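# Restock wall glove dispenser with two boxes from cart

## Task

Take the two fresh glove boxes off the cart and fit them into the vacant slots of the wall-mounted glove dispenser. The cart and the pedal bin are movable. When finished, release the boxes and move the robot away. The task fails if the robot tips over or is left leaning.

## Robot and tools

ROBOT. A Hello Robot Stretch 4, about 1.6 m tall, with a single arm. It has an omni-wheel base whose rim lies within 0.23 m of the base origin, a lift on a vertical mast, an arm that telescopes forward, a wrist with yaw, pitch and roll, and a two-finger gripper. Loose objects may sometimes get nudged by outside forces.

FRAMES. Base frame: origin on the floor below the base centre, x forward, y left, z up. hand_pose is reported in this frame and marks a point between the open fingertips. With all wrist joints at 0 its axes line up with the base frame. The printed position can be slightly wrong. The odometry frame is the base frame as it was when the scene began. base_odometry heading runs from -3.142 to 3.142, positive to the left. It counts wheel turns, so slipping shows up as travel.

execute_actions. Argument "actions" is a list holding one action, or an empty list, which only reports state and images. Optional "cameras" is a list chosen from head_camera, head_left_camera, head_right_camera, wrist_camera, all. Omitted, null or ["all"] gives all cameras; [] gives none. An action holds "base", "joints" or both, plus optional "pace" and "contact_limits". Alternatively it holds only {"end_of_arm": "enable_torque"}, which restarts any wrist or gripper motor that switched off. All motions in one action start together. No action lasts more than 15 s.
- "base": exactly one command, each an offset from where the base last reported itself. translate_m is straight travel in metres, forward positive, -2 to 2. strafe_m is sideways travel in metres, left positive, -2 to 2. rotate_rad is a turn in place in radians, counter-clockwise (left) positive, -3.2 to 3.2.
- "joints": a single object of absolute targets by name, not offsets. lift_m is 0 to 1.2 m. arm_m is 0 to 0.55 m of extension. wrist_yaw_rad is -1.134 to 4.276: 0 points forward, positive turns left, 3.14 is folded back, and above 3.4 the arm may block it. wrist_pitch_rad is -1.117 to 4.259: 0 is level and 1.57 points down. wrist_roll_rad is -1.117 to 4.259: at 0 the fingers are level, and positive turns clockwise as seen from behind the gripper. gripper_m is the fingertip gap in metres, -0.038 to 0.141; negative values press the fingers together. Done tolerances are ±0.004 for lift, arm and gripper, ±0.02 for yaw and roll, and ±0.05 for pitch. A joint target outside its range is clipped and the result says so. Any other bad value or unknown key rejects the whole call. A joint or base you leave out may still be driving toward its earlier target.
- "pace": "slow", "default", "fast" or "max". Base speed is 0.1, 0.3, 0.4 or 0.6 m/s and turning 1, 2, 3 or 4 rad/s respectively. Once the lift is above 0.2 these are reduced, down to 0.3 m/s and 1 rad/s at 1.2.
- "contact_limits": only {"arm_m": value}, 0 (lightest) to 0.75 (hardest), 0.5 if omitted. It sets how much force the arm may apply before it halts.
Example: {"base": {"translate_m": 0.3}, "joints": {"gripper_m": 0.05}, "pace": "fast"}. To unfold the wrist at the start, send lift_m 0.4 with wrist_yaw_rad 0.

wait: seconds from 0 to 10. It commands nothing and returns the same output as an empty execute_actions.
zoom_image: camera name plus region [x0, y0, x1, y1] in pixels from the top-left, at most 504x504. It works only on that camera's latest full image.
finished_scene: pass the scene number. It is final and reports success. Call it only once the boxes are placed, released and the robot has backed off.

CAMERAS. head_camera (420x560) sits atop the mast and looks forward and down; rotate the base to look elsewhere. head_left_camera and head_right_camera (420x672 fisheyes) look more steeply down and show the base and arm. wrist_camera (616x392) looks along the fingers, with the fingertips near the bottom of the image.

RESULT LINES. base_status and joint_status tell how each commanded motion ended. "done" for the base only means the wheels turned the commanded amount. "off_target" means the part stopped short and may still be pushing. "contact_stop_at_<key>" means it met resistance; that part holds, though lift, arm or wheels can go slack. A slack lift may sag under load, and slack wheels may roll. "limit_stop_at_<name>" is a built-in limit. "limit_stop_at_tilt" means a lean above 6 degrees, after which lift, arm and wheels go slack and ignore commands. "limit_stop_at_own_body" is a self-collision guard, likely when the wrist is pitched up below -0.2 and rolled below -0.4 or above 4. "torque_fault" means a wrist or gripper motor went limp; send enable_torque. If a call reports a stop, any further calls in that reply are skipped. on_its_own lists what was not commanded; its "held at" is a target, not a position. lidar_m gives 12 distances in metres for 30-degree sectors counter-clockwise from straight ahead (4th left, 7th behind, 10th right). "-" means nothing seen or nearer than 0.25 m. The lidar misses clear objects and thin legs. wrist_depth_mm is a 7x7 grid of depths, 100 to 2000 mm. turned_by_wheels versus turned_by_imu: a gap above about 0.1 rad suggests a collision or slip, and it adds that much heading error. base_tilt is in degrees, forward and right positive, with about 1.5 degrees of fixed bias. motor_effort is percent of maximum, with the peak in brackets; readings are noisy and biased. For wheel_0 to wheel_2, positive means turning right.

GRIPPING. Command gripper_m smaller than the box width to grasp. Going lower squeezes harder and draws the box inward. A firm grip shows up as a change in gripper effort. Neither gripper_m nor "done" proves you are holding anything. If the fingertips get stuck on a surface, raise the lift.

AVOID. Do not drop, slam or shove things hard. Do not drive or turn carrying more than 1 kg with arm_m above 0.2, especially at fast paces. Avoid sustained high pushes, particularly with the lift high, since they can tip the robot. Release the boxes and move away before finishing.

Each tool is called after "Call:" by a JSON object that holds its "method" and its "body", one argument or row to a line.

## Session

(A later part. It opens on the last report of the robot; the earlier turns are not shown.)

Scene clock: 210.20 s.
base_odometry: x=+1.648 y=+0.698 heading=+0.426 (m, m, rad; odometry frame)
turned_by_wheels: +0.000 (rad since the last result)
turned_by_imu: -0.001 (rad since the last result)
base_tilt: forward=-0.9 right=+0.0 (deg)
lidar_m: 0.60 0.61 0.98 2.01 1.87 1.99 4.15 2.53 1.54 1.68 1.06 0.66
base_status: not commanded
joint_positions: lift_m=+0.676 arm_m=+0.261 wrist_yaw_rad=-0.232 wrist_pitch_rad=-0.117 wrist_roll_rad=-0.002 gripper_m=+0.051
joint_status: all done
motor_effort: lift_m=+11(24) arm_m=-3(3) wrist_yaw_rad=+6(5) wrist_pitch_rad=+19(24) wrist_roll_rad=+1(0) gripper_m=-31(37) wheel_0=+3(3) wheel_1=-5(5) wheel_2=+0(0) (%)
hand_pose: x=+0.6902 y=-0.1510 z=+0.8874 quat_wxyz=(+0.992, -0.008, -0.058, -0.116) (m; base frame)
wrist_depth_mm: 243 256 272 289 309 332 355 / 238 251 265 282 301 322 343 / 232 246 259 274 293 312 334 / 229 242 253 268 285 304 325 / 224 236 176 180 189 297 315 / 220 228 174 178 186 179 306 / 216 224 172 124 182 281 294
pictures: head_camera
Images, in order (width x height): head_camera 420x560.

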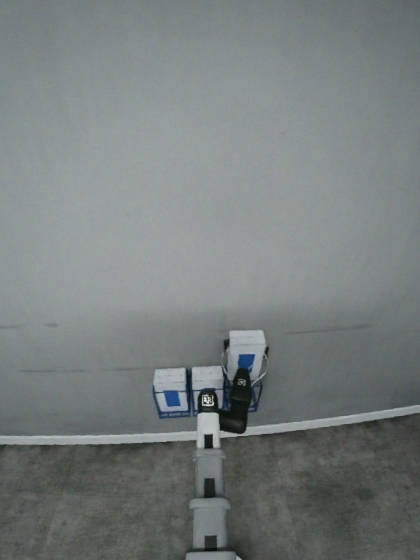

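Call:
{"method": "execute_actions", "body": {
  "actions": [
    {"joints":{"lift_m":0.71,"wrist_pitch_rad":-0.15},"pace":"slow"}
  ],
  "cameras": []
}}

Call:
{"method": "execute_actions", "body": {
  "actions": [
    {"joints":{"arm_m":0.272},"contact_limits":{"arm_m":0.2},"pace":"slow"}
  ],
  "cameras": ["head_left_camera","head_right_camera"]
}}

Call:
{"method": "zoom_image", "body": {
  "camera": "head_right_camera",
  "region": [170, 310, 280, 400]
}}

Call:
{"method": "execute_actions", "body": {
  "actions": [
    {"joints":{"lift_m":0.665},"pace":"slow"}
  ],
  "cameras": ["head_camera"]
}}

Call:
{"method": "zoom_image", "body": {
  "camera": "head_camera",
  "region": [200, 310, 330, 430]
}}

Scene clock: 215.17 s.
base_odometry: x=+1.648 y=+0.698 heading=+0.426 (m, m, rad; odometry frame)
turned_by_wheels: +0.000 (rad since the last result)
turned_by_imu: -0.002 (rad since the last result)
base_tilt: forward=-0.8 right=+0.0 (deg)
lidar_m: 0.60 0.61 0.96 2.02 1.85 1.97 4.17 2.51 1.51 1.68 1.06 0.64
base_status: not commanded
joint_positions: lift_m=+0.710 arm_m=+0.261 wrist_yaw_rad=-0.230 wrist_pitch_rad=-0.142 wrist_roll_rad=-0.002 gripper_m=+0.051
joint_status: all done
motor_effort: lift_m=+24(26) arm_m=-3(3) wrist_yaw_rad=+0(6) wrist_pitch_rad=-21(24) wrist_roll_rad=-1(0) gripper_m=-35(33) wheel_0=+3(3) wheel_1=-5(5) wheel_2=+0(0) (%)
hand_pose: x=+0.6896 y=-0.1502 z=+0.9287 quat_wxyz=(+0.991, -0.009, -0.071, -0.115) (m; base frame)
wrist_depth_mm: 247 259 274 293 312 336 362 / 241 253 267 286 303 325 349 / 236 248 262 277 296 315 336 / 230 241 255 270 285 306 327 / 225 236 176 181 189 297 315 / 221 228 174 178 186 181 306 / 216 224 171 173 183 281 293
pictures: none
No camera images: the call's "cameras" was empty. Leave "cameras" out to get every camera's image.

Scene clock: 216.13 s.
base_odometry: x=+1.648 y=+0.698 heading=+0.426 (m, m, rad; odometry frame)
turned_by_wheels: +0.000 (rad since the last result)
turned_by_imu: +0.000 (rad since the last result)
base_tilt: forward=-0.9 right=+0.0 (deg)
lidar_m: 0.60 0.62 0.98 2.01 1.87 1.98 4.17 2.52 1.54 1.68 1.05 0.64
base_status: not commanded
joint_positions: lift_m=+0.710 arm_m=+0.271 wrist_yaw_rad=-0.231 wrist_pitch_rad=-0.142 wrist_roll_rad=-0.002 gripper_m=+0.051
joint_status: all done
on_its_own: wrist_pitch_rad is at rest, and its effort (-24) is outside its rest range (-23 to +23)
motor_effort: lift_m=+24(24) arm_m=+5(7) wrist_yaw_rad=+2(2) wrist_pitch_rad=-24(22) wrist_roll_rad=+0(0) gripper_m=-29(32) wheel_0=+3(3) wheel_1=-5(5) wheel_2=+0(0) (%)
contact_limits: arm_m 0.2
hand_pose: x=+0.7000 y=-0.1504 z=+0.9287 quat_wxyz=(+0.991, -0.009, -0.071, -0.115) (m; base frame)
wrist_depth_mm: 236 250 264 281 301 324 342 / 231 243 257 274 291 312 334 / 225 238 251 267 283 303 322 / 221 232 244 258 274 294 312 / 216 227 178 182 191 286 301 / 212 218 173 178 187 182 293 / 208 215 167 172 182 268 279
pictures: head_left_camera, head_right_camera
Images, in order (width x height): head_left_camera 420x672, head_right_camera 420x672.

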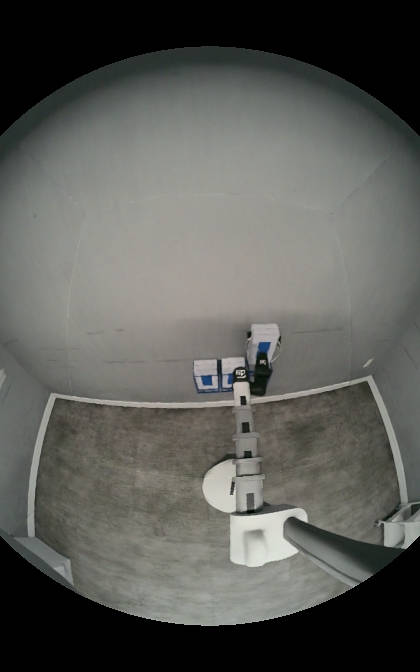

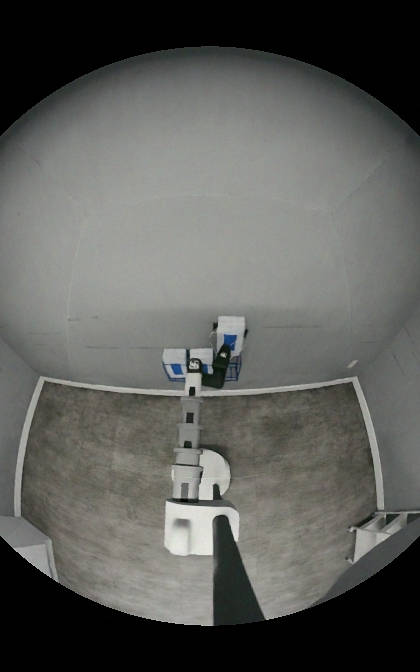

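Region (170, 310, 280, 400) of head_right_camera's 420x672 image, scaled by 4.582, with more detail than that image has; it fills the top 412 rows of this view, and the rest is white.

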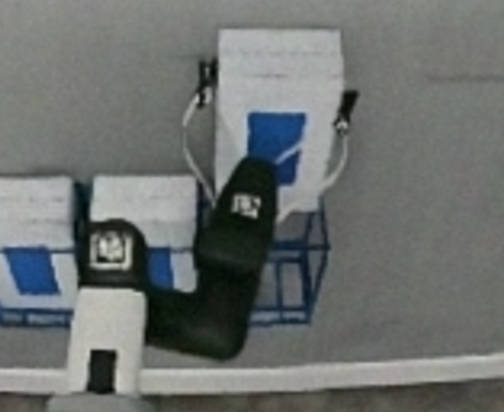

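Scene clock: 217.37 s.
base_odometry: x=+1.648 y=+0.698 heading=+0.426 (m, m, rad; odometry frame)
turned_by_wheels: +0.000 (rad since the last result)
turned_by_imu: -0.001 (rad since the last result)
base_tilt: forward=-0.9 right=+0.0 (deg)
lidar_m: 0.60 0.61 0.98 2.02 1.85 1.97 4.17 2.53 1.51 1.68 1.07 0.64
base_status: not commanded
joint_positions: lift_m=+0.666 arm_m=+0.271 wrist_yaw_rad=-0.232 wrist_pitch_rad=-0.159 wrist_roll_rad=-0.001 gripper_m=+0.051
joint_status: all done
on_its_own: wrist_pitch_rad is at rest, and its effort (+26) is outside its rest range (-23 to +23)
motor_effort: lift_m=+10(19) arm_m=+4(5) wrist_yaw_rad=+4(4) wrist_pitch_rad=+26(24) wrist_roll_rad=-1(2) gripper_m=-30(33) wheel_0=+3(3) wheel_1=-5(5) wheel_2=+0(0) (%)
hand_pose: x=+0.6993 y=-0.1505 z=+0.8896 quat_wxyz=(+0.990, -0.010, -0.079, -0.115) (m; base frame)
wrist_depth_mm: 241 255 270 289 307 330 355 / 235 248 263 279 298 320 343 / 229 241 255 272 287 309 330 / 223 235 245 260 278 298 319 / 217 228 179 183 191 289 306 / 212 220 175 178 186 180 294 / 207 214 169 124 181 267 279
pictures: head_camera
Images, in order (width x height): head_camera 420x560.

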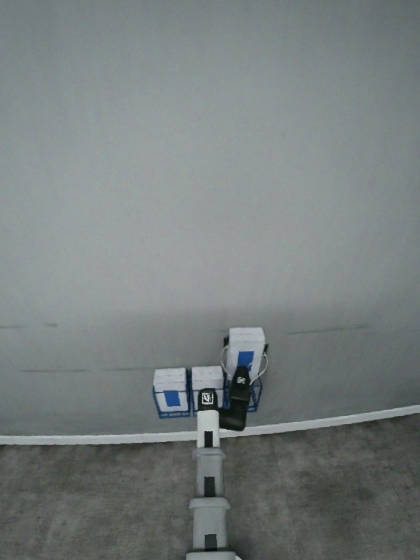

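Region (200, 310, 330, 430) of head_camera's 420x560 image, scaled by 3.877, with more detail than that image has; it fills the top 465 rows of this view, and the rest is white.

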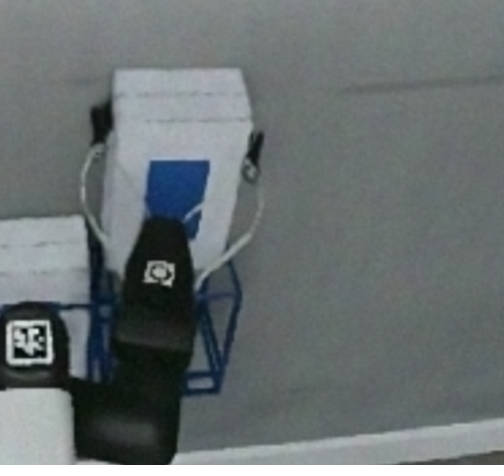

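Call:
{"method": "execute_actions", "body": {
  "actions": [
    {"joints":{"lift_m":0.72},"pace":"slow"}
  ],
  "cameras": []
}}

Call:
{"method": "execute_actions", "body": {
  "actions": [
    {"joints":{"arm_m":0.25,"wrist_pitch_rad":-0.11},"pace":"slow"}
  ],
  "cameras": []
}}

Call:
{"method": "execute_actions", "body": {
  "actions": [
    {"joints":{"lift_m":0.675},"pace":"slow"}
  ],
  "cameras": ["head_camera"]
}}

Call:
{"method": "zoom_image", "body": {
  "camera": "head_camera",
  "region": [200, 310, 330, 430]
}}

Scene clock: 223.13 s.
base_odometry: x=+1.648 y=+0.698 heading=+0.426 (m, m, rad; odometry frame)
turned_by_wheels: +0.000 (rad since the last result)
turned_by_imu: -0.002 (rad since the last result)
base_tilt: forward=-0.8 right=+0.0 (deg)
lidar_m: 0.59 0.63 0.98 2.00 1.86 1.96 4.16 2.52 1.52 1.68 1.05 0.65
base_status: not commanded
joint_positions: lift_m=+0.719 arm_m=+0.271 wrist_yaw_rad=-0.232 wrist_pitch_rad=-0.139 wrist_roll_rad=-0.002 gripper_m=+0.051
joint_status: all done
on_its_own: wrist_pitch_rad is at rest, and its effort (-31) is outside its rest range (-23 to +23)
motor_effort: lift_m=+25(27) arm_m=+4(4) wrist_yaw_rad=+5(5) wrist_pitch_rad=-31(34) wrist_roll_rad=+3(2) gripper_m=-36(33) wheel_0=+3(3) wheel_1=-5(5) wheel_2=+0(0) (%)
hand_pose: x=+0.7002 y=-0.1507 z=+0.9376 quat_wxyz=(+0.991, -0.009, -0.069, -0.115) (m; base frame)
wrist_depth_mm: 235 248 263 279 298 322 343 / 230 242 256 272 291 312 332 / 225 236 251 265 283 303 320 / 220 231 243 258 274 293 314 / 216 227 177 182 191 286 303 / 212 219 173 178 187 180 293 / 207 215 168 172 182 270 279
pictures: none
No camera images: the call's "cameras" was empty. Leave "cameras" out to get every camera's image.

Scene clock: 224.37 s.
base_odometry: x=+1.648 y=+0.698 heading=+0.426 (m, m, rad; odometry frame)
turned_by_wheels: +0.000 (rad since the last result)
turned_by_imu: +0.000 (rad since the last result)
base_tilt: forward=-0.8 right=+0.0 (deg)
lidar_m: 0.61 0.60 0.98 2.02 1.85 1.97 4.17 2.52 1.54 1.67 1.06 0.65
base_status: not commanded
joint_positions: lift_m=+0.720 arm_m=+0.251 wrist_yaw_rad=-0.230 wrist_pitch_rad=-0.103 wrist_roll_rad=-0.001 gripper_m=+0.051
joint_status: all done
motor_effort: lift_m=+22(25) arm_m=-5(5) wrist_yaw_rad=+1(6) wrist_pitch_rad=-23(29) wrist_roll_rad=-1(2) gripper_m=-34(33) wheel_0=+3(3) wheel_1=-5(5) wheel_2=+0(0) (%)
hand_pose: x=+0.6813 y=-0.1506 z=+0.9274 quat_wxyz=(+0.992, -0.007, -0.051, -0.115) (m; base frame)
wrist_depth_mm: 247 260 276 294 314 338 359 / 245 257 271 287 306 329 349 / 240 252 266 282 300 322 340 / 236 248 259 276 291 314 334 / 232 243 176 180 189 306 325 / 229 236 174 178 186 180 317 / 224 231 172 173 183 291 304
pictures: none
No camera images: the call's "cameras" was empty. Leave "cameras" out to get every camera's image.

Scene clock: 225.60 s.
base_odometry: x=+1.648 y=+0.698 heading=+0.426 (m, m, rad; odometry frame)
turned_by_wheels: +0.000 (rad since the last result)
turned_by_imu: -0.001 (rad since the last result)
base_tilt: forward=-0.8 right=+0.0 (deg)
lidar_m: 0.59 0.60 0.96 2.02 1.88 1.98 4.18 2.51 1.52 1.67 1.07 0.63
base_status: not commanded
joint_positions: lift_m=+0.675 arm_m=+0.251 wrist_yaw_rad=-0.231 wrist_pitch_rad=-0.103 wrist_roll_rad=-0.002 gripper_m=+0.051
joint_status: all done
motor_effort: lift_m=+16(24) arm_m=-5(5) wrist_yaw_rad=+2(3) wrist_pitch_rad=-21(26) wrist_roll_rad=+1(1) gripper_m=-32(37) wheel_0=+3(3) wheel_1=-5(5) wheel_2=+0(0) (%)
hand_pose: x=+0.6811 y=-0.1508 z=+0.8830 quat_wxyz=(+0.992, -0.007, -0.051, -0.115) (m; base frame)
wrist_depth_mm: 247 262 277 293 314 338 359 / 243 257 272 289 306 329 351 / 240 252 266 282 300 320 340 / 236 248 260 278 294 312 334 / 232 243 175 179 188 306 325 / 228 236 174 177 185 180 317 / 224 233 172 173 183 291 306
pictures: head_camera
Images, in order (width x height): head_camera 420x560.

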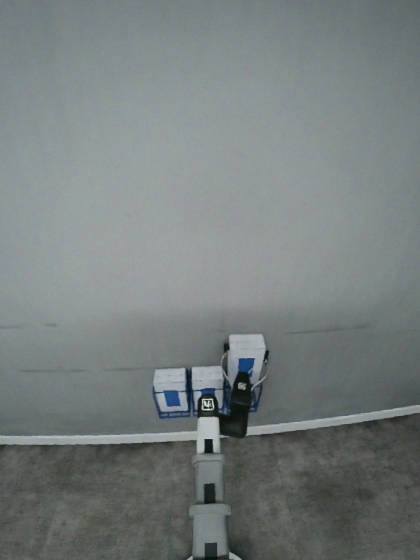

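Region (200, 310, 330, 430) of head_camera's 420x560 image, scaled by 3.877, with more detail than that image has; it fills the top 465 rows of this view, and the rest is white.

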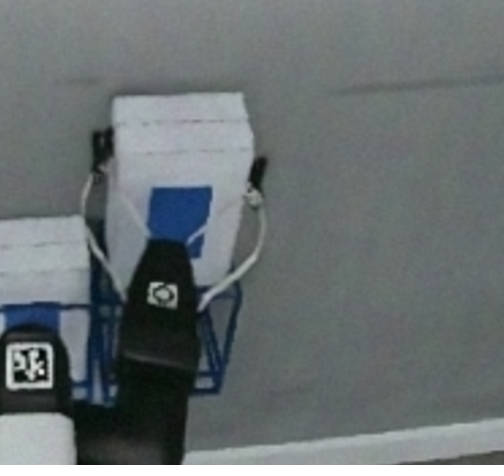

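Free now. Continue down.

Call:
{"method": "execute_actions", "body": {
  "actions": [
    {"joints":{"lift_m":0.635},"pace":"slow"}
  ],
  "cameras": []
}}

Call:
{"method": "execute_actions", "body": {
  "actions": [
    {"joints":{"lift_m":0.605},"pace":"slow"}
  ],
  "cameras": ["head_camera"]
}}

Call:
{"method": "zoom_image", "body": {
  "camera": "head_camera",
  "region": [200, 310, 330, 430]
}}

Scene clock: 228.97 s.
base_odometry: x=+1.648 y=+0.698 heading=+0.426 (m, m, rad; odometry frame)
turned_by_wheels: +0.000 (rad since the last result)
turned_by_imu: -0.001 (rad since the last result)
base_tilt: forward=-0.8 right=+0.0 (deg)
lidar_m: 0.59 0.61 0.97 2.00 1.85 1.96 4.17 2.52 1.53 1.68 1.06 0.64
base_status: not commanded
joint_positions: lift_m=+0.635 arm_m=+0.251 wrist_yaw_rad=-0.231 wrist_pitch_rad=-0.103 wrist_roll_rad=-0.002 gripper_m=+0.051
joint_status: all done
motor_effort: lift_m=+16(12) arm_m=-5(5) wrist_yaw_rad=+3(3) wrist_pitch_rad=-20(20) wrist_roll_rad=+1(1) gripper_m=-32(37) wheel_0=+3(3) wheel_1=-5(5) wheel_2=+0(0) (%)
hand_pose: x=+0.6811 y=-0.1508 z=+0.8430 quat_wxyz=(+0.992, -0.007, -0.051, -0.115) (m; base frame)
wrist_depth_mm: 248 262 276 296 314 336 359 / 243 257 272 287 307 329 351 / 239 252 265 282 300 320 342 / 235 248 262 277 293 314 334 / 232 244 175 179 188 307 325 / 229 236 173 178 186 181 319 / 225 234 172 174 183 293 307
pictures: none
No camera images: the call's "cameras" was empty. Leave "cameras" out to get every camera's image.

Scene clock: 230.03 s.
base_odometry: x=+1.648 y=+0.698 heading=+0.426 (m, m, rad; odometry frame)
turned_by_wheels: +0.000 (rad since the last result)
turned_by_imu: +0.000 (rad since the last result)
base_tilt: forward=-0.9 right=+0.0 (deg)
lidar_m: 0.58 0.61 0.96 2.02 1.87 1.96 4.17 2.53 1.54 1.69 1.03 0.62
base_status: not commanded
joint_positions: lift_m=+0.605 arm_m=+0.251 wrist_yaw_rad=-0.231 wrist_pitch_rad=-0.103 wrist_roll_rad=-0.002 gripper_m=+0.051
joint_status: all done
motor_effort: lift_m=+16(17) arm_m=-5(5) wrist_yaw_rad=+2(3) wrist_pitch_rad=-19(22) wrist_roll_rad=+1(0) gripper_m=-33(36) wheel_0=+3(3) wheel_1=-5(5) wheel_2=+0(0) (%)
hand_pose: x=+0.6811 y=-0.1508 z=+0.8131 quat_wxyz=(+0.992, -0.007, -0.051, -0.115) (m; base frame)
wrist_depth_mm: 248 262 277 294 312 336 362 / 244 257 272 289 307 329 351 / 240 252 266 282 301 320 343 / 236 248 263 278 293 314 334 / 232 244 175 180 189 306 327 / 228 235 174 178 186 180 319 / 224 234 171 173 183 293 306
pictures: head_camera
Images, in order (width x height): head_camera 420x560.

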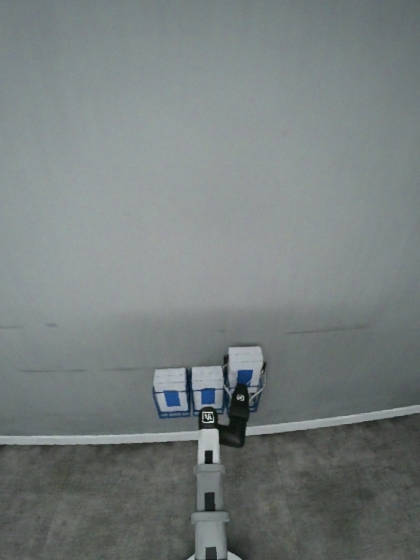

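Region (200, 310, 330, 430) of head_camera's 420x560 image, scaled by 3.877, with more detail than that image has; it fills the top 465 rows of this view, and the rest is white.

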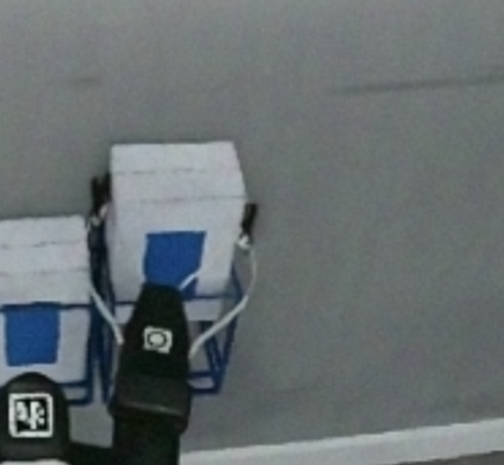

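Call:
{"method": "execute_actions", "body": {
  "actions": [
    {"joints":{"gripper_m":0.141}}
  ],
  "cameras": []
}}

Call:
{"method": "execute_actions", "body": {
  "actions": [
    {"base":{"translate_m":-0.5},"joints":{"arm_m":0.0}}
  ],
  "cameras": ["head_camera"]
}}

Call:
{"method": "zoom_image", "body": {
  "camera": "head_camera",
  "region": [120, 270, 300, 400]
}}

Scene clock: 234.23 s.
base_odometry: x=+1.648 y=+0.697 heading=+0.426 (m, m, rad; odometry frame)
turned_by_wheels: +0.000 (rad since the last result)
turned_by_imu: -0.002 (rad since the last result)
base_tilt: forward=-0.8 right=+0.1 (deg)
lidar_m: 0.58 0.63 1.00 2.02 1.86 1.97 4.15 2.49 1.54 1.67 1.06 0.65
base_status: not commanded
joint_positions: lift_m=+0.605 arm_m=+0.251 wrist_yaw_rad=-0.230 wrist_pitch_rad=-0.107 wrist_roll_rad=-0.002 gripper_m=+0.141
joint_status: all done
motor_effort: lift_m=+16(16) arm_m=-3(5) wrist_yaw_rad=+0(5) wrist_pitch_rad=-9(22) wrist_roll_rad=+1(1) gripper_m=-1(33) wheel_0=+3(3) wheel_1=-5(4) wheel_2=+0(0) (%)
hand_pose: x=+0.6808 y=-0.1505 z=+0.8143 quat_wxyz=(+0.992, -0.007, -0.053, -0.115) (m; base frame)
wrist_depth_mm: 250 265 278 296 315 340 364 / 246 257 273 290 309 330 349 / 240 253 267 282 301 324 342 / 236 249 262 277 296 315 334 / 233 244 258 272 289 307 327 / 228 236 219 267 278 205 317 / 224 233 245 141 215 291 312
pictures: none
No camera images: the call's "cameras" was empty. Leave "cameras" out to get every camera's image.

Scene clock: 237.37 s.
base_odometry: x=+1.193 y=+0.491 heading=+0.426 (m, m, rad; odometry frame)
turned_by_wheels: -0.001 (rad since the last result)
turned_by_imu: -0.001 (rad since the last result)
base_tilt: forward=-0.9 right=+0.0 (deg)
lidar_m: 1.09 1.24 1.69 2.00 1.55 1.94 3.11 2.55 1.36 1.33 1.77 1.25
base_status: done
joint_positions: lift_m=+0.605 arm_m=+0.002 wrist_yaw_rad=-0.230 wrist_pitch_rad=-0.108 wrist_roll_rad=-0.002 gripper_m=+0.141
joint_status: all done
motor_effort: lift_m=+16(16) arm_m=-5(7) wrist_yaw_rad=+0(2) wrist_pitch_rad=-8(7) wrist_roll_rad=+1(0) gripper_m=+2(0) wheel_0=-3(9) wheel_1=-4(8) wheel_2=+0(11) (%)
hand_pose: x=+0.4319 y=-0.1505 z=+0.8144 quat_wxyz=(+0.992, -0.007, -0.053, -0.115) (m; base frame)
wrist_depth_mm: 946 1025 1060 1138 1229 1308 1430 / 946 1008 1060 1118 1182 1255 1397 / 917 976 1025 1078 1182 1229 1336 / 917 946 1025 1060 1138 1205 1308 / 891 917 976 1042 1118 1182 1255 / 878 831 220 1025 1078 205 1229 / 866 820 866 141 1078 1118 1205
pictures: head_camera
Images, in order (width x height): head_camera 420x560.

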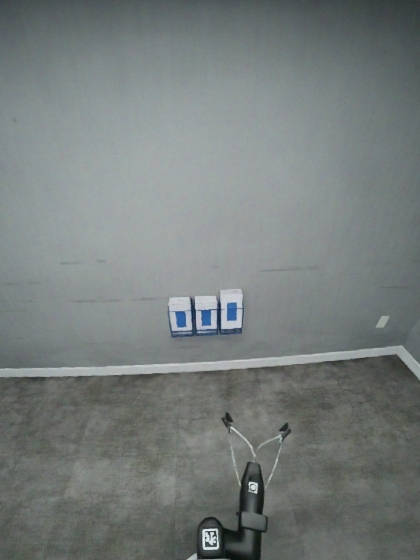

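Region (120, 270, 300, 400) of head_camera's 420x560 image, scaled by 2.800, with more detail than that image has.

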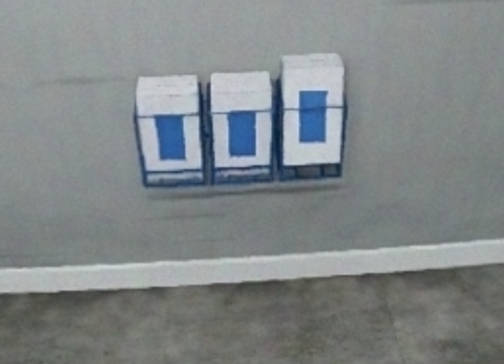

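Call:
{"method": "execute_actions", "body": {
  "actions": [
    {"base":{"translate_m":0.5},"joints":{"lift_m":0.7,"gripper_m":0.0,"wrist_pitch_rad":0.0}}
  ],
  "cameras": []
}}

Call:
{"method": "execute_actions", "body": {
  "actions": [
    {"joints":{"arm_m":0.23},"contact_limits":{"arm_m":0.15}}
  ],
  "cameras": ["head_camera","wrist_camera"]
}}

Scene clock: 243.07 s.
base_odometry: x=+1.648 y=+0.698 heading=+0.426 (m, m, rad; odometry frame)
turned_by_wheels: +0.000 (rad since the last result)
turned_by_imu: -0.003 (rad since the last result)
base_tilt: forward=-0.9 right=+0.0 (deg)
lidar_m: 0.59 0.62 0.97 2.02 1.86 1.98 4.16 2.53 1.51 1.68 1.06 0.64
base_status: done
joint_positions: lift_m=+0.700 arm_m=+0.002 wrist_yaw_rad=-0.230 wrist_pitch_rad=+0.002 wrist_roll_rad=-0.002 gripper_m=+0.000
joint_status: all done
motor_effort: lift_m=+21(23) arm_m=-5(5) wrist_yaw_rad=+0(1) wrist_pitch_rad=-9(5) wrist_roll_rad=+1(1) gripper_m=-8(7) wheel_0=+2(13) wheel_1=+2(8) wheel_2=+0(12) (%)
hand_pose: x=+0.4335 y=-0.1509 z=+0.8774 quat_wxyz=(+0.993, -0.001, +0.001, -0.115) (m; base frame)
wrist_depth_mm: 455 480 504 535 569 603 647 / 452 473 500 535 569 603 640 / 452 473 500 530 559 603 647 / 452 473 496 525 564 597 634 / 452 469 500 525 559 597 634 / 449 469 488 201 189 591 634 / 445 442 407 144 559 591 627
pictures: none
No camera images: the call's "cameras" was empty. Leave "cameras" out to get every camera's image.

Scene clock: 244.87 s.
base_odometry: x=+1.648 y=+0.698 heading=+0.426 (m, m, rad; odometry frame)
turned_by_wheels: +0.000 (rad since the last result)
turned_by_imu: -0.001 (rad since the last result)
base_tilt: forward=-0.8 right=+0.0 (deg)
lidar_m: 0.61 0.61 0.97 2.00 1.86 1.97 4.16 2.50 1.52 1.68 1.07 0.65
base_status: not commanded
joint_positions: lift_m=+0.700 arm_m=+0.229 wrist_yaw_rad=-0.230 wrist_pitch_rad=+0.002 wrist_roll_rad=-0.002 gripper_m=+0.000
joint_status: all done
motor_effort: lift_m=+22(22) arm_m=+5(6) wrist_yaw_rad=+0(1) wrist_pitch_rad=-5(5) wrist_roll_rad=+2(1) gripper_m=-5(10) wheel_0=+2(2) wheel_1=+2(2) wheel_2=+0(0) (%)
contact_limits: arm_m 0.15
hand_pose: x=+0.6610 y=-0.1509 z=+0.8774 quat_wxyz=(+0.993, -0.001, +0.001, -0.115) (m; base frame)
wrist_depth_mm: 251 263 278 294 312 334 355 / 250 262 277 293 312 332 355 / 249 262 276 293 310 332 351 / 249 262 277 291 309 330 349 / 246 262 274 290 309 329 349 / 247 259 270 201 189 327 347 / 247 257 267 144 307 324 347
pictures: head_camera, wrist_camera
Images, in order (width x height): head_camera 420x560, wrist_camera 616x392.

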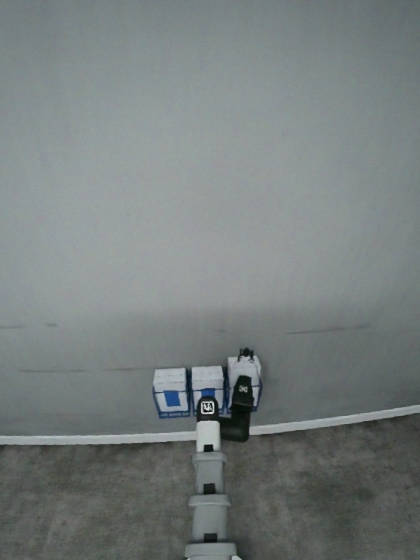

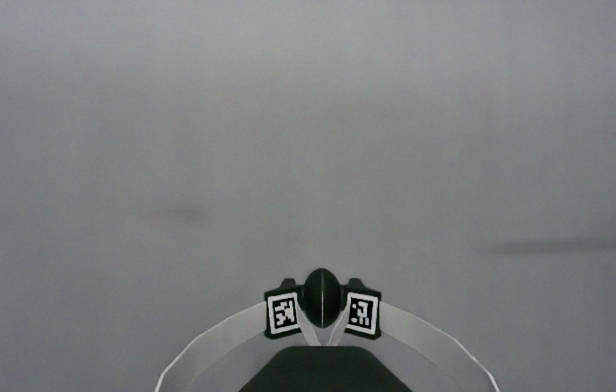

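Call:
{"method": "execute_actions", "body": {
  "actions": [
    {"joints":{"lift_m":0.655},"pace":"slow"}
  ],
  "cameras": ["head_camera"]
}}

Call:
{"method": "execute_actions", "body": {
  "actions": [
    {"joints":{"lift_m":0.63},"pace":"slow"}
  ],
  "cameras": ["head_camera"]
}}

Call:
{"method": "zoom_image", "body": {
  "camera": "head_camera",
  "region": [140, 310, 300, 430]
}}

Scene clock: 248.40 s.
base_odometry: x=+1.648 y=+0.698 heading=+0.426 (m, m, rad; odometry frame)
turned_by_wheels: +0.000 (rad since the last result)
turned_by_imu: -0.001 (rad since the last result)
base_tilt: forward=-0.8 right=+0.0 (deg)
lidar_m: 0.59 0.62 0.97 2.01 1.86 1.97 4.18 2.51 1.53 1.67 1.06 0.65
base_status: not commanded
joint_positions: lift_m=+0.655 arm_m=+0.229 wrist_yaw_rad=-0.230 wrist_pitch_rad=+0.002 wrist_roll_rad=-0.002 gripper_m=+0.000
joint_status: all done
motor_effort: lift_m=+14(21) arm_m=+5(5) wrist_yaw_rad=-1(0) wrist_pitch_rad=-7(8) wrist_roll_rad=+0(1) gripper_m=-12(4) wheel_0=+2(2) wheel_1=+2(2) wheel_2=+0(0) (%)
hand_pose: x=+0.6610 y=-0.1509 z=+0.8329 quat_wxyz=(+0.993, -0.001, +0.001, -0.115) (m; base frame)
wrist_depth_mm: 249 264 278 296 312 334 353 / 250 262 278 294 312 332 353 / 249 262 276 294 309 332 353 / 248 260 277 291 309 329 351 / 248 260 274 290 307 327 351 / 247 259 270 201 189 327 347 / 247 258 244 144 270 324 347
pictures: head_camera
Images, in order (width x height): head_camera 420x560.

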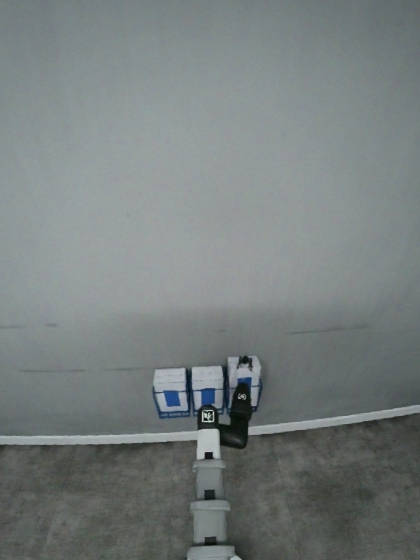

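Scene clock: 249.40 s.
base_odometry: x=+1.648 y=+0.698 heading=+0.426 (m, m, rad; odometry frame)
turned_by_wheels: +0.000 (rad since the last result)
turned_by_imu: +0.000 (rad since the last result)
base_tilt: forward=-0.9 right=+0.0 (deg)
lidar_m: 0.60 0.63 0.96 2.02 1.85 1.97 4.16 2.54 1.51 1.67 1.06 0.65
base_status: not commanded
joint_positions: lift_m=+0.630 arm_m=+0.229 wrist_yaw_rad=-0.230 wrist_pitch_rad=+0.002 wrist_roll_rad=-0.002 gripper_m=+0.000
joint_status: all done
motor_effort: lift_m=+14(16) arm_m=+5(5) wrist_yaw_rad=-1(0) wrist_pitch_rad=-4(7) wrist_roll_rad=+1(1) gripper_m=-7(9) wheel_0=+2(2) wheel_1=+2(2) wheel_2=+0(0) (%)
hand_pose: x=+0.6610 y=-0.1509 z=+0.8079 quat_wxyz=(+0.993, -0.001, +0.001, -0.115) (m; base frame)
wrist_depth_mm: 251 263 279 294 310 334 355 / 250 262 278 294 310 332 353 / 249 260 277 293 312 330 353 / 249 260 274 291 310 329 349 / 248 260 274 290 307 329 349 / 247 259 270 202 189 325 347 / 247 256 211 144 233 324 347
pictures: head_camera
Images, in order (width x height): head_camera 420x560.

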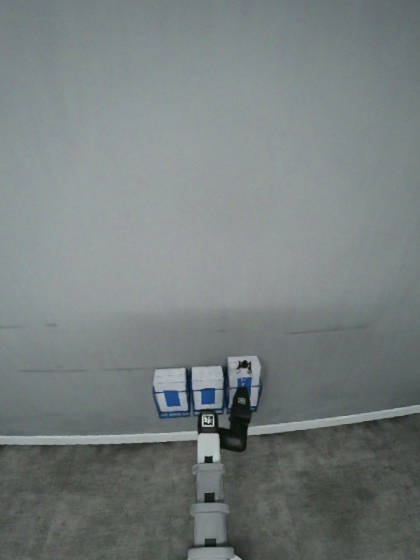

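Region (140, 310, 300, 430) of head_camera's 420x560 image, scaled by 3.150, with more detail than that image has; it fills the top 378 rows of this view, and the rest is white.

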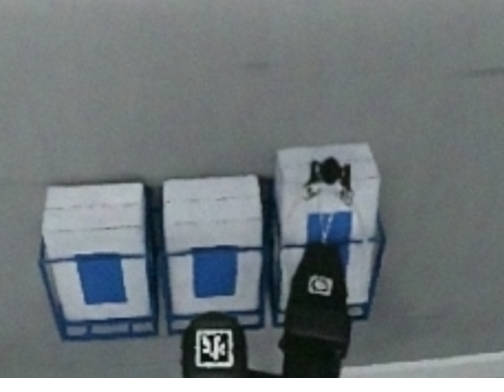

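No contact yet. Keep lowering in steps.

Call:
{"method": "execute_actions", "body": {
  "actions": [
    {"joints":{"lift_m":0.605},"pace":"slow"}
  ],
  "cameras": []
}}

Call:
{"method": "execute_actions", "body": {
  "actions": [
    {"joints":{"lift_m":0.585},"pace":"slow"}
  ],
  "cameras": ["head_camera"]
}}

Call:
{"method": "zoom_image", "body": {
  "camera": "head_camera",
  "region": [140, 310, 300, 430]
}}

Scene clock: 252.50 s.
base_odometry: x=+1.648 y=+0.698 heading=+0.426 (m, m, rad; odometry frame)
turned_by_wheels: +0.000 (rad since the last result)
turned_by_imu: -0.001 (rad since the last result)
base_tilt: forward=-0.9 right=+0.0 (deg)
lidar_m: 0.59 0.61 0.97 2.00 1.86 1.96 4.20 2.50 1.51 1.69 1.07 0.65
base_status: not commanded
joint_positions: lift_m=+0.606 arm_m=+0.229 wrist_yaw_rad=-0.230 wrist_pitch_rad=-0.004 wrist_roll_rad=-0.002 gripper_m=+0.000
joint_status: all done
motor_effort: lift_m=+12(17) arm_m=+5(5) wrist_yaw_rad=-1(0) wrist_pitch_rad=+11(12) wrist_roll_rad=+0(1) gripper_m=-2(5) wheel_0=+2(2) wheel_1=+2(2) wheel_2=+0(0) (%)
hand_pose: x=+0.6610 y=-0.1509 z=+0.7850 quat_wxyz=(+0.993, -0.001, -0.002, -0.115) (m; base frame)
wrist_depth_mm: 253 265 279 297 314 338 357 / 251 263 278 296 312 332 355 / 251 263 278 293 312 332 353 / 249 262 276 293 310 332 351 / 248 259 273 290 306 327 349 / 246 258 268 196 189 327 345 / 242 230 208 145 229 322 345
pictures: none
No camera images: the call's "cameras" was empty. Leave "cameras" out to get every camera's image.

Scene clock: 253.43 s.
base_odometry: x=+1.648 y=+0.698 heading=+0.426 (m, m, rad; odometry frame)
turned_by_wheels: +0.000 (rad since the last result)
turned_by_imu: +0.000 (rad since the last result)
base_tilt: forward=-0.9 right=+0.0 (deg)
lidar_m: 0.58 0.61 0.97 2.01 1.85 1.97 4.19 2.52 1.53 1.68 1.06 0.65
base_status: not commanded
joint_positions: lift_m=+0.586 arm_m=+0.229 wrist_yaw_rad=-0.232 wrist_pitch_rad=-0.019 wrist_roll_rad=-0.002 gripper_m=+0.000
joint_status: all done
on_its_own: wrist_pitch_rad is at rest, and its effort (+58) is outside its rest range (-23 to +23)
motor_effort: lift_m=+7(12) arm_m=+5(5) wrist_yaw_rad=+7(7) wrist_pitch_rad=+58(54) wrist_roll_rad=-1(2) gripper_m=-7(5) wheel_0=+2(2) wheel_1=+2(2) wheel_2=+0(0) (%)
hand_pose: x=+0.6606 y=-0.1515 z=+0.7696 quat_wxyz=(+0.993, -0.002, -0.009, -0.116) (m; base frame)
wrist_depth_mm: 256 270 285 303 320 343 366 / 254 267 283 298 319 342 362 / 252 266 279 296 315 336 359 / 250 263 277 294 312 332 355 / 249 260 276 291 309 329 349 / 246 259 270 197 190 325 345 / 213 207 206 142 229 322 342
pictures: head_camera
Images, in order (width x height): head_camera 420x560.

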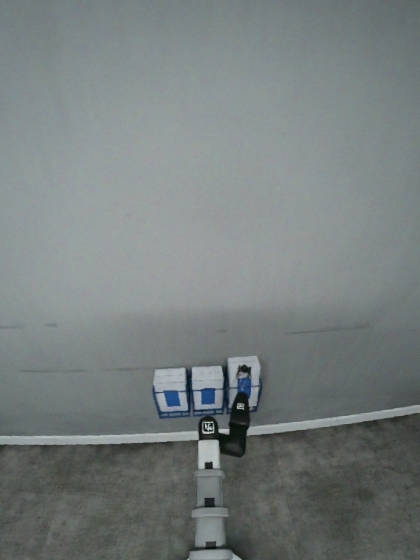

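Region (140, 310, 300, 430) of head_camera's 420x560 image, scaled by 3.150, with more detail than that image has; it fills the top 378 rows of this view, and the rest is white.

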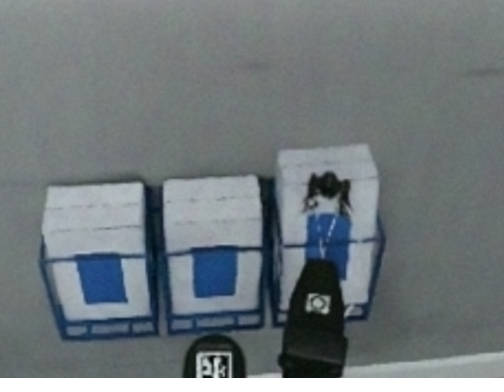

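Call:
{"method": "execute_actions", "body": {
  "actions": [
    {"joints":{"lift_m":0.62},"pace":"slow"}
  ],
  "cameras": []
}}

Call:
{"method": "execute_actions", "body": {
  "actions": [
    {"joints":{"arm_m":0.16}}
  ],
  "cameras": []
}}

Call:
{"method": "execute_actions", "body": {
  "actions": [
    {"joints":{"lift_m":0.575}}
  ],
  "cameras": []
}}

Call:
{"method": "execute_actions", "body": {
  "actions": [
    {"joints":{"arm_m":0.23},"contact_limits":{"arm_m":0.2},"pace":"slow"}
  ],
  "cameras": ["head_camera","wrist_camera"]
}}

Call:
{"method": "zoom_image", "body": {
  "camera": "head_camera",
  "region": [140, 310, 300, 430]
}}

Scene clock: 258.27 s.
base_odometry: x=+1.648 y=+0.698 heading=+0.426 (m, m, rad; odometry frame)
turned_by_wheels: +0.000 (rad since the last result)
turned_by_imu: -0.002 (rad since the last result)
base_tilt: forward=-0.9 right=+0.0 (deg)
lidar_m: 0.59 0.62 0.97 2.02 1.85 1.95 4.17 2.51 1.53 1.68 1.06 0.65
base_status: not commanded
joint_positions: lift_m=+0.620 arm_m=+0.229 wrist_yaw_rad=-0.231 wrist_pitch_rad=+0.002 wrist_roll_rad=-0.002 gripper_m=+0.000
joint_status: all done
motor_effort: lift_m=+22(22) arm_m=+5(5) wrist_yaw_rad=+2(6) wrist_pitch_rad=-6(54) wrist_roll_rad=+1(0) gripper_m=-10(6) wheel_0=+2(2) wheel_1=+2(2) wheel_2=+0(0) (%)
hand_pose: x=+0.6609 y=-0.1510 z=+0.7974 quat_wxyz=(+0.993, -0.001, +0.001, -0.115) (m; base frame)
wrist_depth_mm: 250 264 279 294 312 336 355 / 250 262 278 293 310 332 353 / 249 263 277 293 310 330 351 / 248 260 276 293 309 330 349 / 248 260 274 290 307 329 351 / 247 258 270 202 190 329 349 / 246 255 209 144 231 322 345
pictures: none
No camera images: the call's "cameras" was empty. Leave "cameras" out to get every camera's image.

Scene clock: 259.40 s.
base_odometry: x=+1.648 y=+0.698 heading=+0.426 (m, m, rad; odometry frame)
turned_by_wheels: +0.000 (rad since the last result)
turned_by_imu: +0.000 (rad since the last result)
base_tilt: forward=-0.8 right=+0.0 (deg)
lidar_m: 0.57 0.63 0.99 2.02 1.86 1.98 4.19 2.53 1.51 1.69 1.07 0.62
base_status: not commanded
joint_positions: lift_m=+0.620 arm_m=+0.161 wrist_yaw_rad=-0.230 wrist_pitch_rad=+0.002 wrist_roll_rad=-0.002 gripper_m=+0.000
joint_status: all done
motor_effort: lift_m=+22(22) arm_m=-5(4) wrist_yaw_rad=+0(1) wrist_pitch_rad=-6(8) wrist_roll_rad=+0(1) gripper_m=-7(10) wheel_0=+2(2) wheel_1=+2(2) wheel_2=+0(0) (%)
hand_pose: x=+0.5928 y=-0.1509 z=+0.7973 quat_wxyz=(+0.993, -0.001, +0.001, -0.115) (m; base frame)
wrist_depth_mm: 312 329 345 368 392 415 442 / 312 327 345 366 387 415 442 / 309 324 343 364 387 410 436 / 309 324 342 362 387 410 436 / 309 322 342 359 382 407 433 / 309 322 334 202 189 404 430 / 262 253 270 144 379 404 433
pictures: none
No camera images: the call's "cameras" was empty. Leave "cameras" out to get every camera's image.

Scene clock: 260.47 s.
base_odometry: x=+1.648 y=+0.698 heading=+0.426 (m, m, rad; odometry frame)
turned_by_wheels: +0.000 (rad since the last result)
turned_by_imu: +0.000 (rad since the last result)
base_tilt: forward=-0.9 right=+0.0 (deg)
lidar_m: 0.59 0.61 0.97 2.01 1.86 1.97 4.17 2.53 1.52 1.68 1.05 0.65
base_status: not commanded
joint_positions: lift_m=+0.575 arm_m=+0.161 wrist_yaw_rad=-0.230 wrist_pitch_rad=+0.002 wrist_roll_rad=-0.002 gripper_m=+0.000
joint_status: all done
motor_effort: lift_m=+14(22) arm_m=-5(5) wrist_yaw_rad=-1(1) wrist_pitch_rad=-7(6) wrist_roll_rad=+0(1) gripper_m=-7(5) wheel_0=+2(2) wheel_1=+2(2) wheel_2=+0(0) (%)
hand_pose: x=+0.5928 y=-0.1509 z=+0.7529 quat_wxyz=(+0.993, -0.001, +0.001, -0.115) (m; base frame)
wrist_depth_mm: 312 329 345 368 389 415 445 / 310 327 345 364 389 415 442 / 309 325 343 366 384 410 436 / 310 327 342 364 384 410 436 / 309 322 336 297 382 407 433 / 236 248 277 202 189 404 430 / 229 240 235 144 291 404 433
pictures: none
No camera images: the call's "cameras" was empty. Leave "cameras" out to get every camera's image.

Scene clock: 262.53 s.
base_odometry: x=+1.648 y=+0.698 heading=+0.426 (m, m, rad; odometry frame)
turned_by_wheels: +0.000 (rad since the last result)
turned_by_imu: -0.001 (rad since the last result)
base_tilt: forward=-0.8 right=+0.0 (deg)
lidar_m: 0.58 0.61 0.98 2.01 1.86 1.99 4.16 2.53 1.49 1.69 1.04 0.64
base_status: not commanded
joint_positions: lift_m=+0.575 arm_m=+0.223 wrist_yaw_rad=-0.236 wrist_pitch_rad=+0.007 wrist_roll_rad=-0.002 gripper_m=+0.000
joint_status: arm_m contact_stop (moved +0.062 of +0.069)
on_its_own: arm_m is slack since a contact_stop (your +0.230 is given up); wrist_yaw_rad is at rest, and its effort (+16) is outside its rest range (-13 to +13)
motor_effort: lift_m=+17(17) arm_m=+0(13) wrist_yaw_rad=+16(31) wrist_pitch_rad=-21(27) wrist_roll_rad=+0(1) gripper_m=-2(8) wheel_0=+2(2) wheel_1=+2(2) wheel_2=-6(6) (%)
contact_limits: arm_m 0.2
hand_pose: x=+0.6536 y=-0.1524 z=+0.7512 quat_wxyz=(+0.993, +0.000, +0.004, -0.118) (m; base frame)
wrist_depth_mm: 256 268 283 301 320 342 366 / 254 268 283 300 320 340 364 / 255 267 282 300 319 342 364 / 254 268 282 300 319 340 362 / 254 267 278 237 314 342 359 / 218 220 249 204 190 340 362 / 178 186 213 142 237 334 359
pictures: head_camera, wrist_camera
Images, in order (width x height): head_camera 420x560, wrist_camera 616x392.

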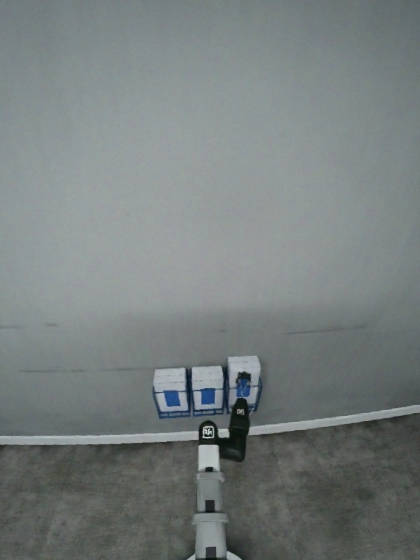

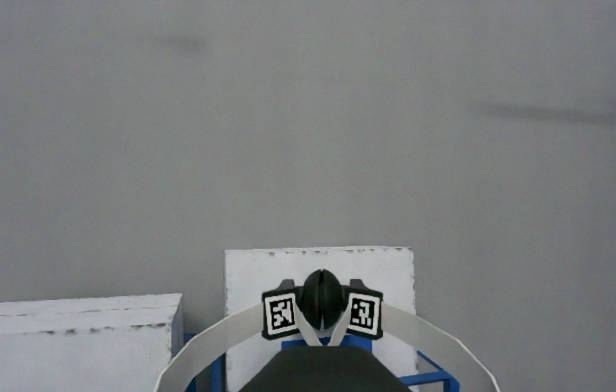

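Region (140, 310, 300, 430) of head_camera's 420x560 image, scaled by 3.150, with more detail than that image has; it fills the top 378 rows of this view, and the rest is white.

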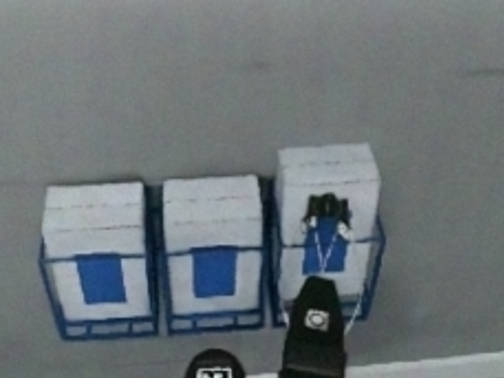

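Call:
{"method": "execute_actions", "body": {
  "actions": [
    {"joints":{"arm_m":0.15,"wrist_yaw_rad":-0.23}}
  ],
  "cameras": []
}}

Call:
{"method": "execute_actions", "body": {
  "actions": [
    {"joints":{"lift_m":0.46}}
  ],
  "cameras": ["head_camera","wrist_camera"]
}}

Scene clock: 267.07 s.
base_odometry: x=+1.648 y=+0.698 heading=+0.426 (m, m, rad; odometry frame)
turned_by_wheels: +0.000 (rad since the last result)
turned_by_imu: -0.002 (rad since the last result)
base_tilt: forward=-0.9 right=+0.0 (deg)
lidar_m: 0.58 0.62 0.99 2.00 1.87 1.95 4.16 2.55 1.52 1.68 1.05 0.64
base_status: not commanded
joint_positions: lift_m=+0.575 arm_m=+0.151 wrist_yaw_rad=-0.230 wrist_pitch_rad=+0.002 wrist_roll_rad=-0.002 gripper_m=+0.000
joint_status: all done
motor_effort: lift_m=+17(17) arm_m=-5(6) wrist_yaw_rad=+1(17) wrist_pitch_rad=-9(22) wrist_roll_rad=+0(1) gripper_m=-7(4) wheel_0=+2(2) wheel_1=+2(2) wheel_2=-4(6) (%)
hand_pose: x=+0.5827 y=-0.1509 z=+0.7526 quat_wxyz=(+0.993, -0.001, +0.001, -0.115) (m; base frame)
wrist_depth_mm: 319 338 355 377 399 427 459 / 320 336 353 375 397 427 452 / 319 334 353 373 397 424 452 / 319 334 353 373 397 424 449 / 317 334 349 368 394 421 449 / 243 257 300 202 189 418 445 / 238 249 244 144 281 415 445
pictures: none
No camera images: the call's "cameras" was empty. Leave "cameras" out to get every camera's image.

Scene clock: 268.60 s.
base_odometry: x=+1.648 y=+0.698 heading=+0.426 (m, m, rad; odometry frame)
turned_by_wheels: +0.000 (rad since the last result)
turned_by_imu: -0.001 (rad since the last result)
base_tilt: forward=-0.9 right=+0.0 (deg)
lidar_m: 0.59 0.62 0.96 1.98 1.86 1.99 4.19 2.52 1.54 1.68 1.04 0.63
base_status: not commanded
joint_positions: lift_m=+0.460 arm_m=+0.151 wrist_yaw_rad=-0.230 wrist_pitch_rad=+0.002 wrist_roll_rad=-0.002 gripper_m=+0.000
joint_status: all done
motor_effort: lift_m=+14(21) arm_m=-5(5) wrist_yaw_rad=+0(0) wrist_pitch_rad=-9(8) wrist_roll_rad=+0(0) gripper_m=-8(6) wheel_0=+2(2) wheel_1=+2(2) wheel_2=-4(4) (%)
hand_pose: x=+0.5827 y=-0.1509 z=+0.6378 quat_wxyz=(+0.993, -0.001, +0.001, -0.115) (m; base frame)
wrist_depth_mm: 319 336 357 377 399 430 455 / 320 338 355 377 397 427 452 / 247 259 349 370 397 424 452 / 242 255 271 282 298 424 449 / 242 254 270 281 297 424 449 / 241 253 260 202 190 418 442 / 239 251 245 144 294 415 445
pictures: head_camera, wrist_camera
Images, in order (width x height): head_camera 420x560, wrist_camera 616x392.

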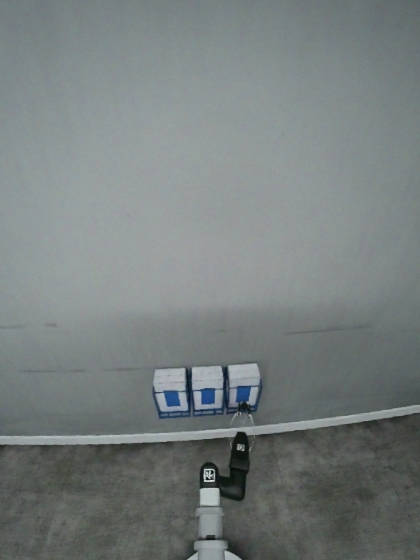

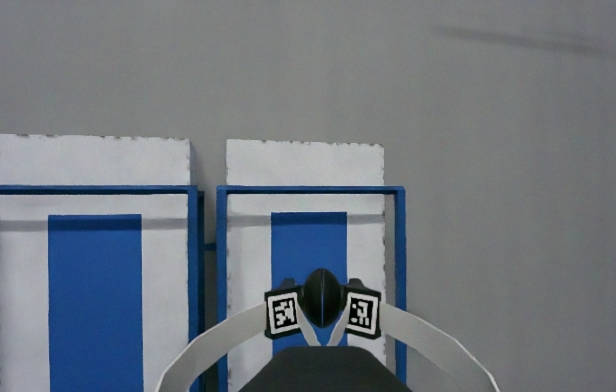

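It dropped in. Move clear.

Call:
{"method": "execute_actions", "body": {
  "actions": [
    {"base":{"translate_m":-0.5},"joints":{"arm_m":0.0}}
  ],
  "cameras": ["head_camera"]
}}

Call:
{"method": "finished_scene", "body": {
  "scene": 1
}}

Scene clock: 273.27 s.
base_odometry: x=+1.193 y=+0.491 heading=+0.425 (m, m, rad; odometry frame)
turned_by_wheels: -0.001 (rad since the last result)
turned_by_imu: -0.001 (rad since the last result)
base_tilt: forward=-0.9 right=-0.1 (deg)
lidar_m: 1.09 1.23 1.67 2.02 1.58 1.94 3.14 2.53 1.36 1.32 1.74 1.25
base_status: done
joint_positions: lift_m=+0.460 arm_m=+0.002 wrist_yaw_rad=-0.230 wrist_pitch_rad=+0.002 wrist_roll_rad=-0.002 gripper_m=+0.000
joint_status: all done
motor_effort: lift_m=+15(15) arm_m=-5(3) wrist_yaw_rad=+0(1) wrist_pitch_rad=-6(9) wrist_roll_rad=+1(1) gripper_m=-4(8) wheel_0=-3(10) wheel_1=-4(9) wheel_2=+0(10) (%)
hand_pose: x=+0.4335 y=-0.1509 z=+0.6378 quat_wxyz=(+0.993, -0.001, +0.001, -0.115) (m; base frame)
wrist_depth_mm: 917 946 1008 1042 1118 1229 1308 / 904 960 1008 1060 1138 1205 1308 / 891 960 991 1060 1138 1205 1255 / 891 878 917 1060 1118 1182 1281 / 891 854 904 1042 1118 1182 1281 / 878 917 960 201 190 1182 1255 / 891 917 976 144 1098 1182 1255
pictures: head_camera
Images, in order (width x height): head_camera 420x560.

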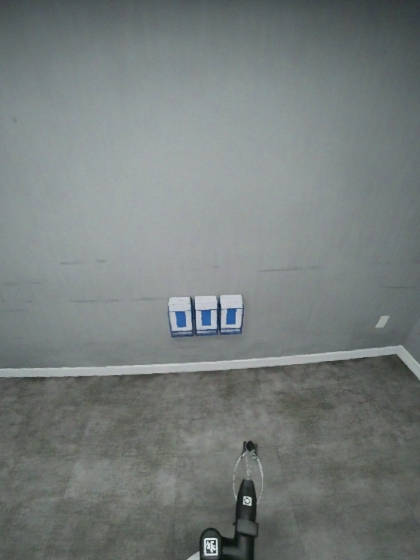

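The scene is finished: the task was done.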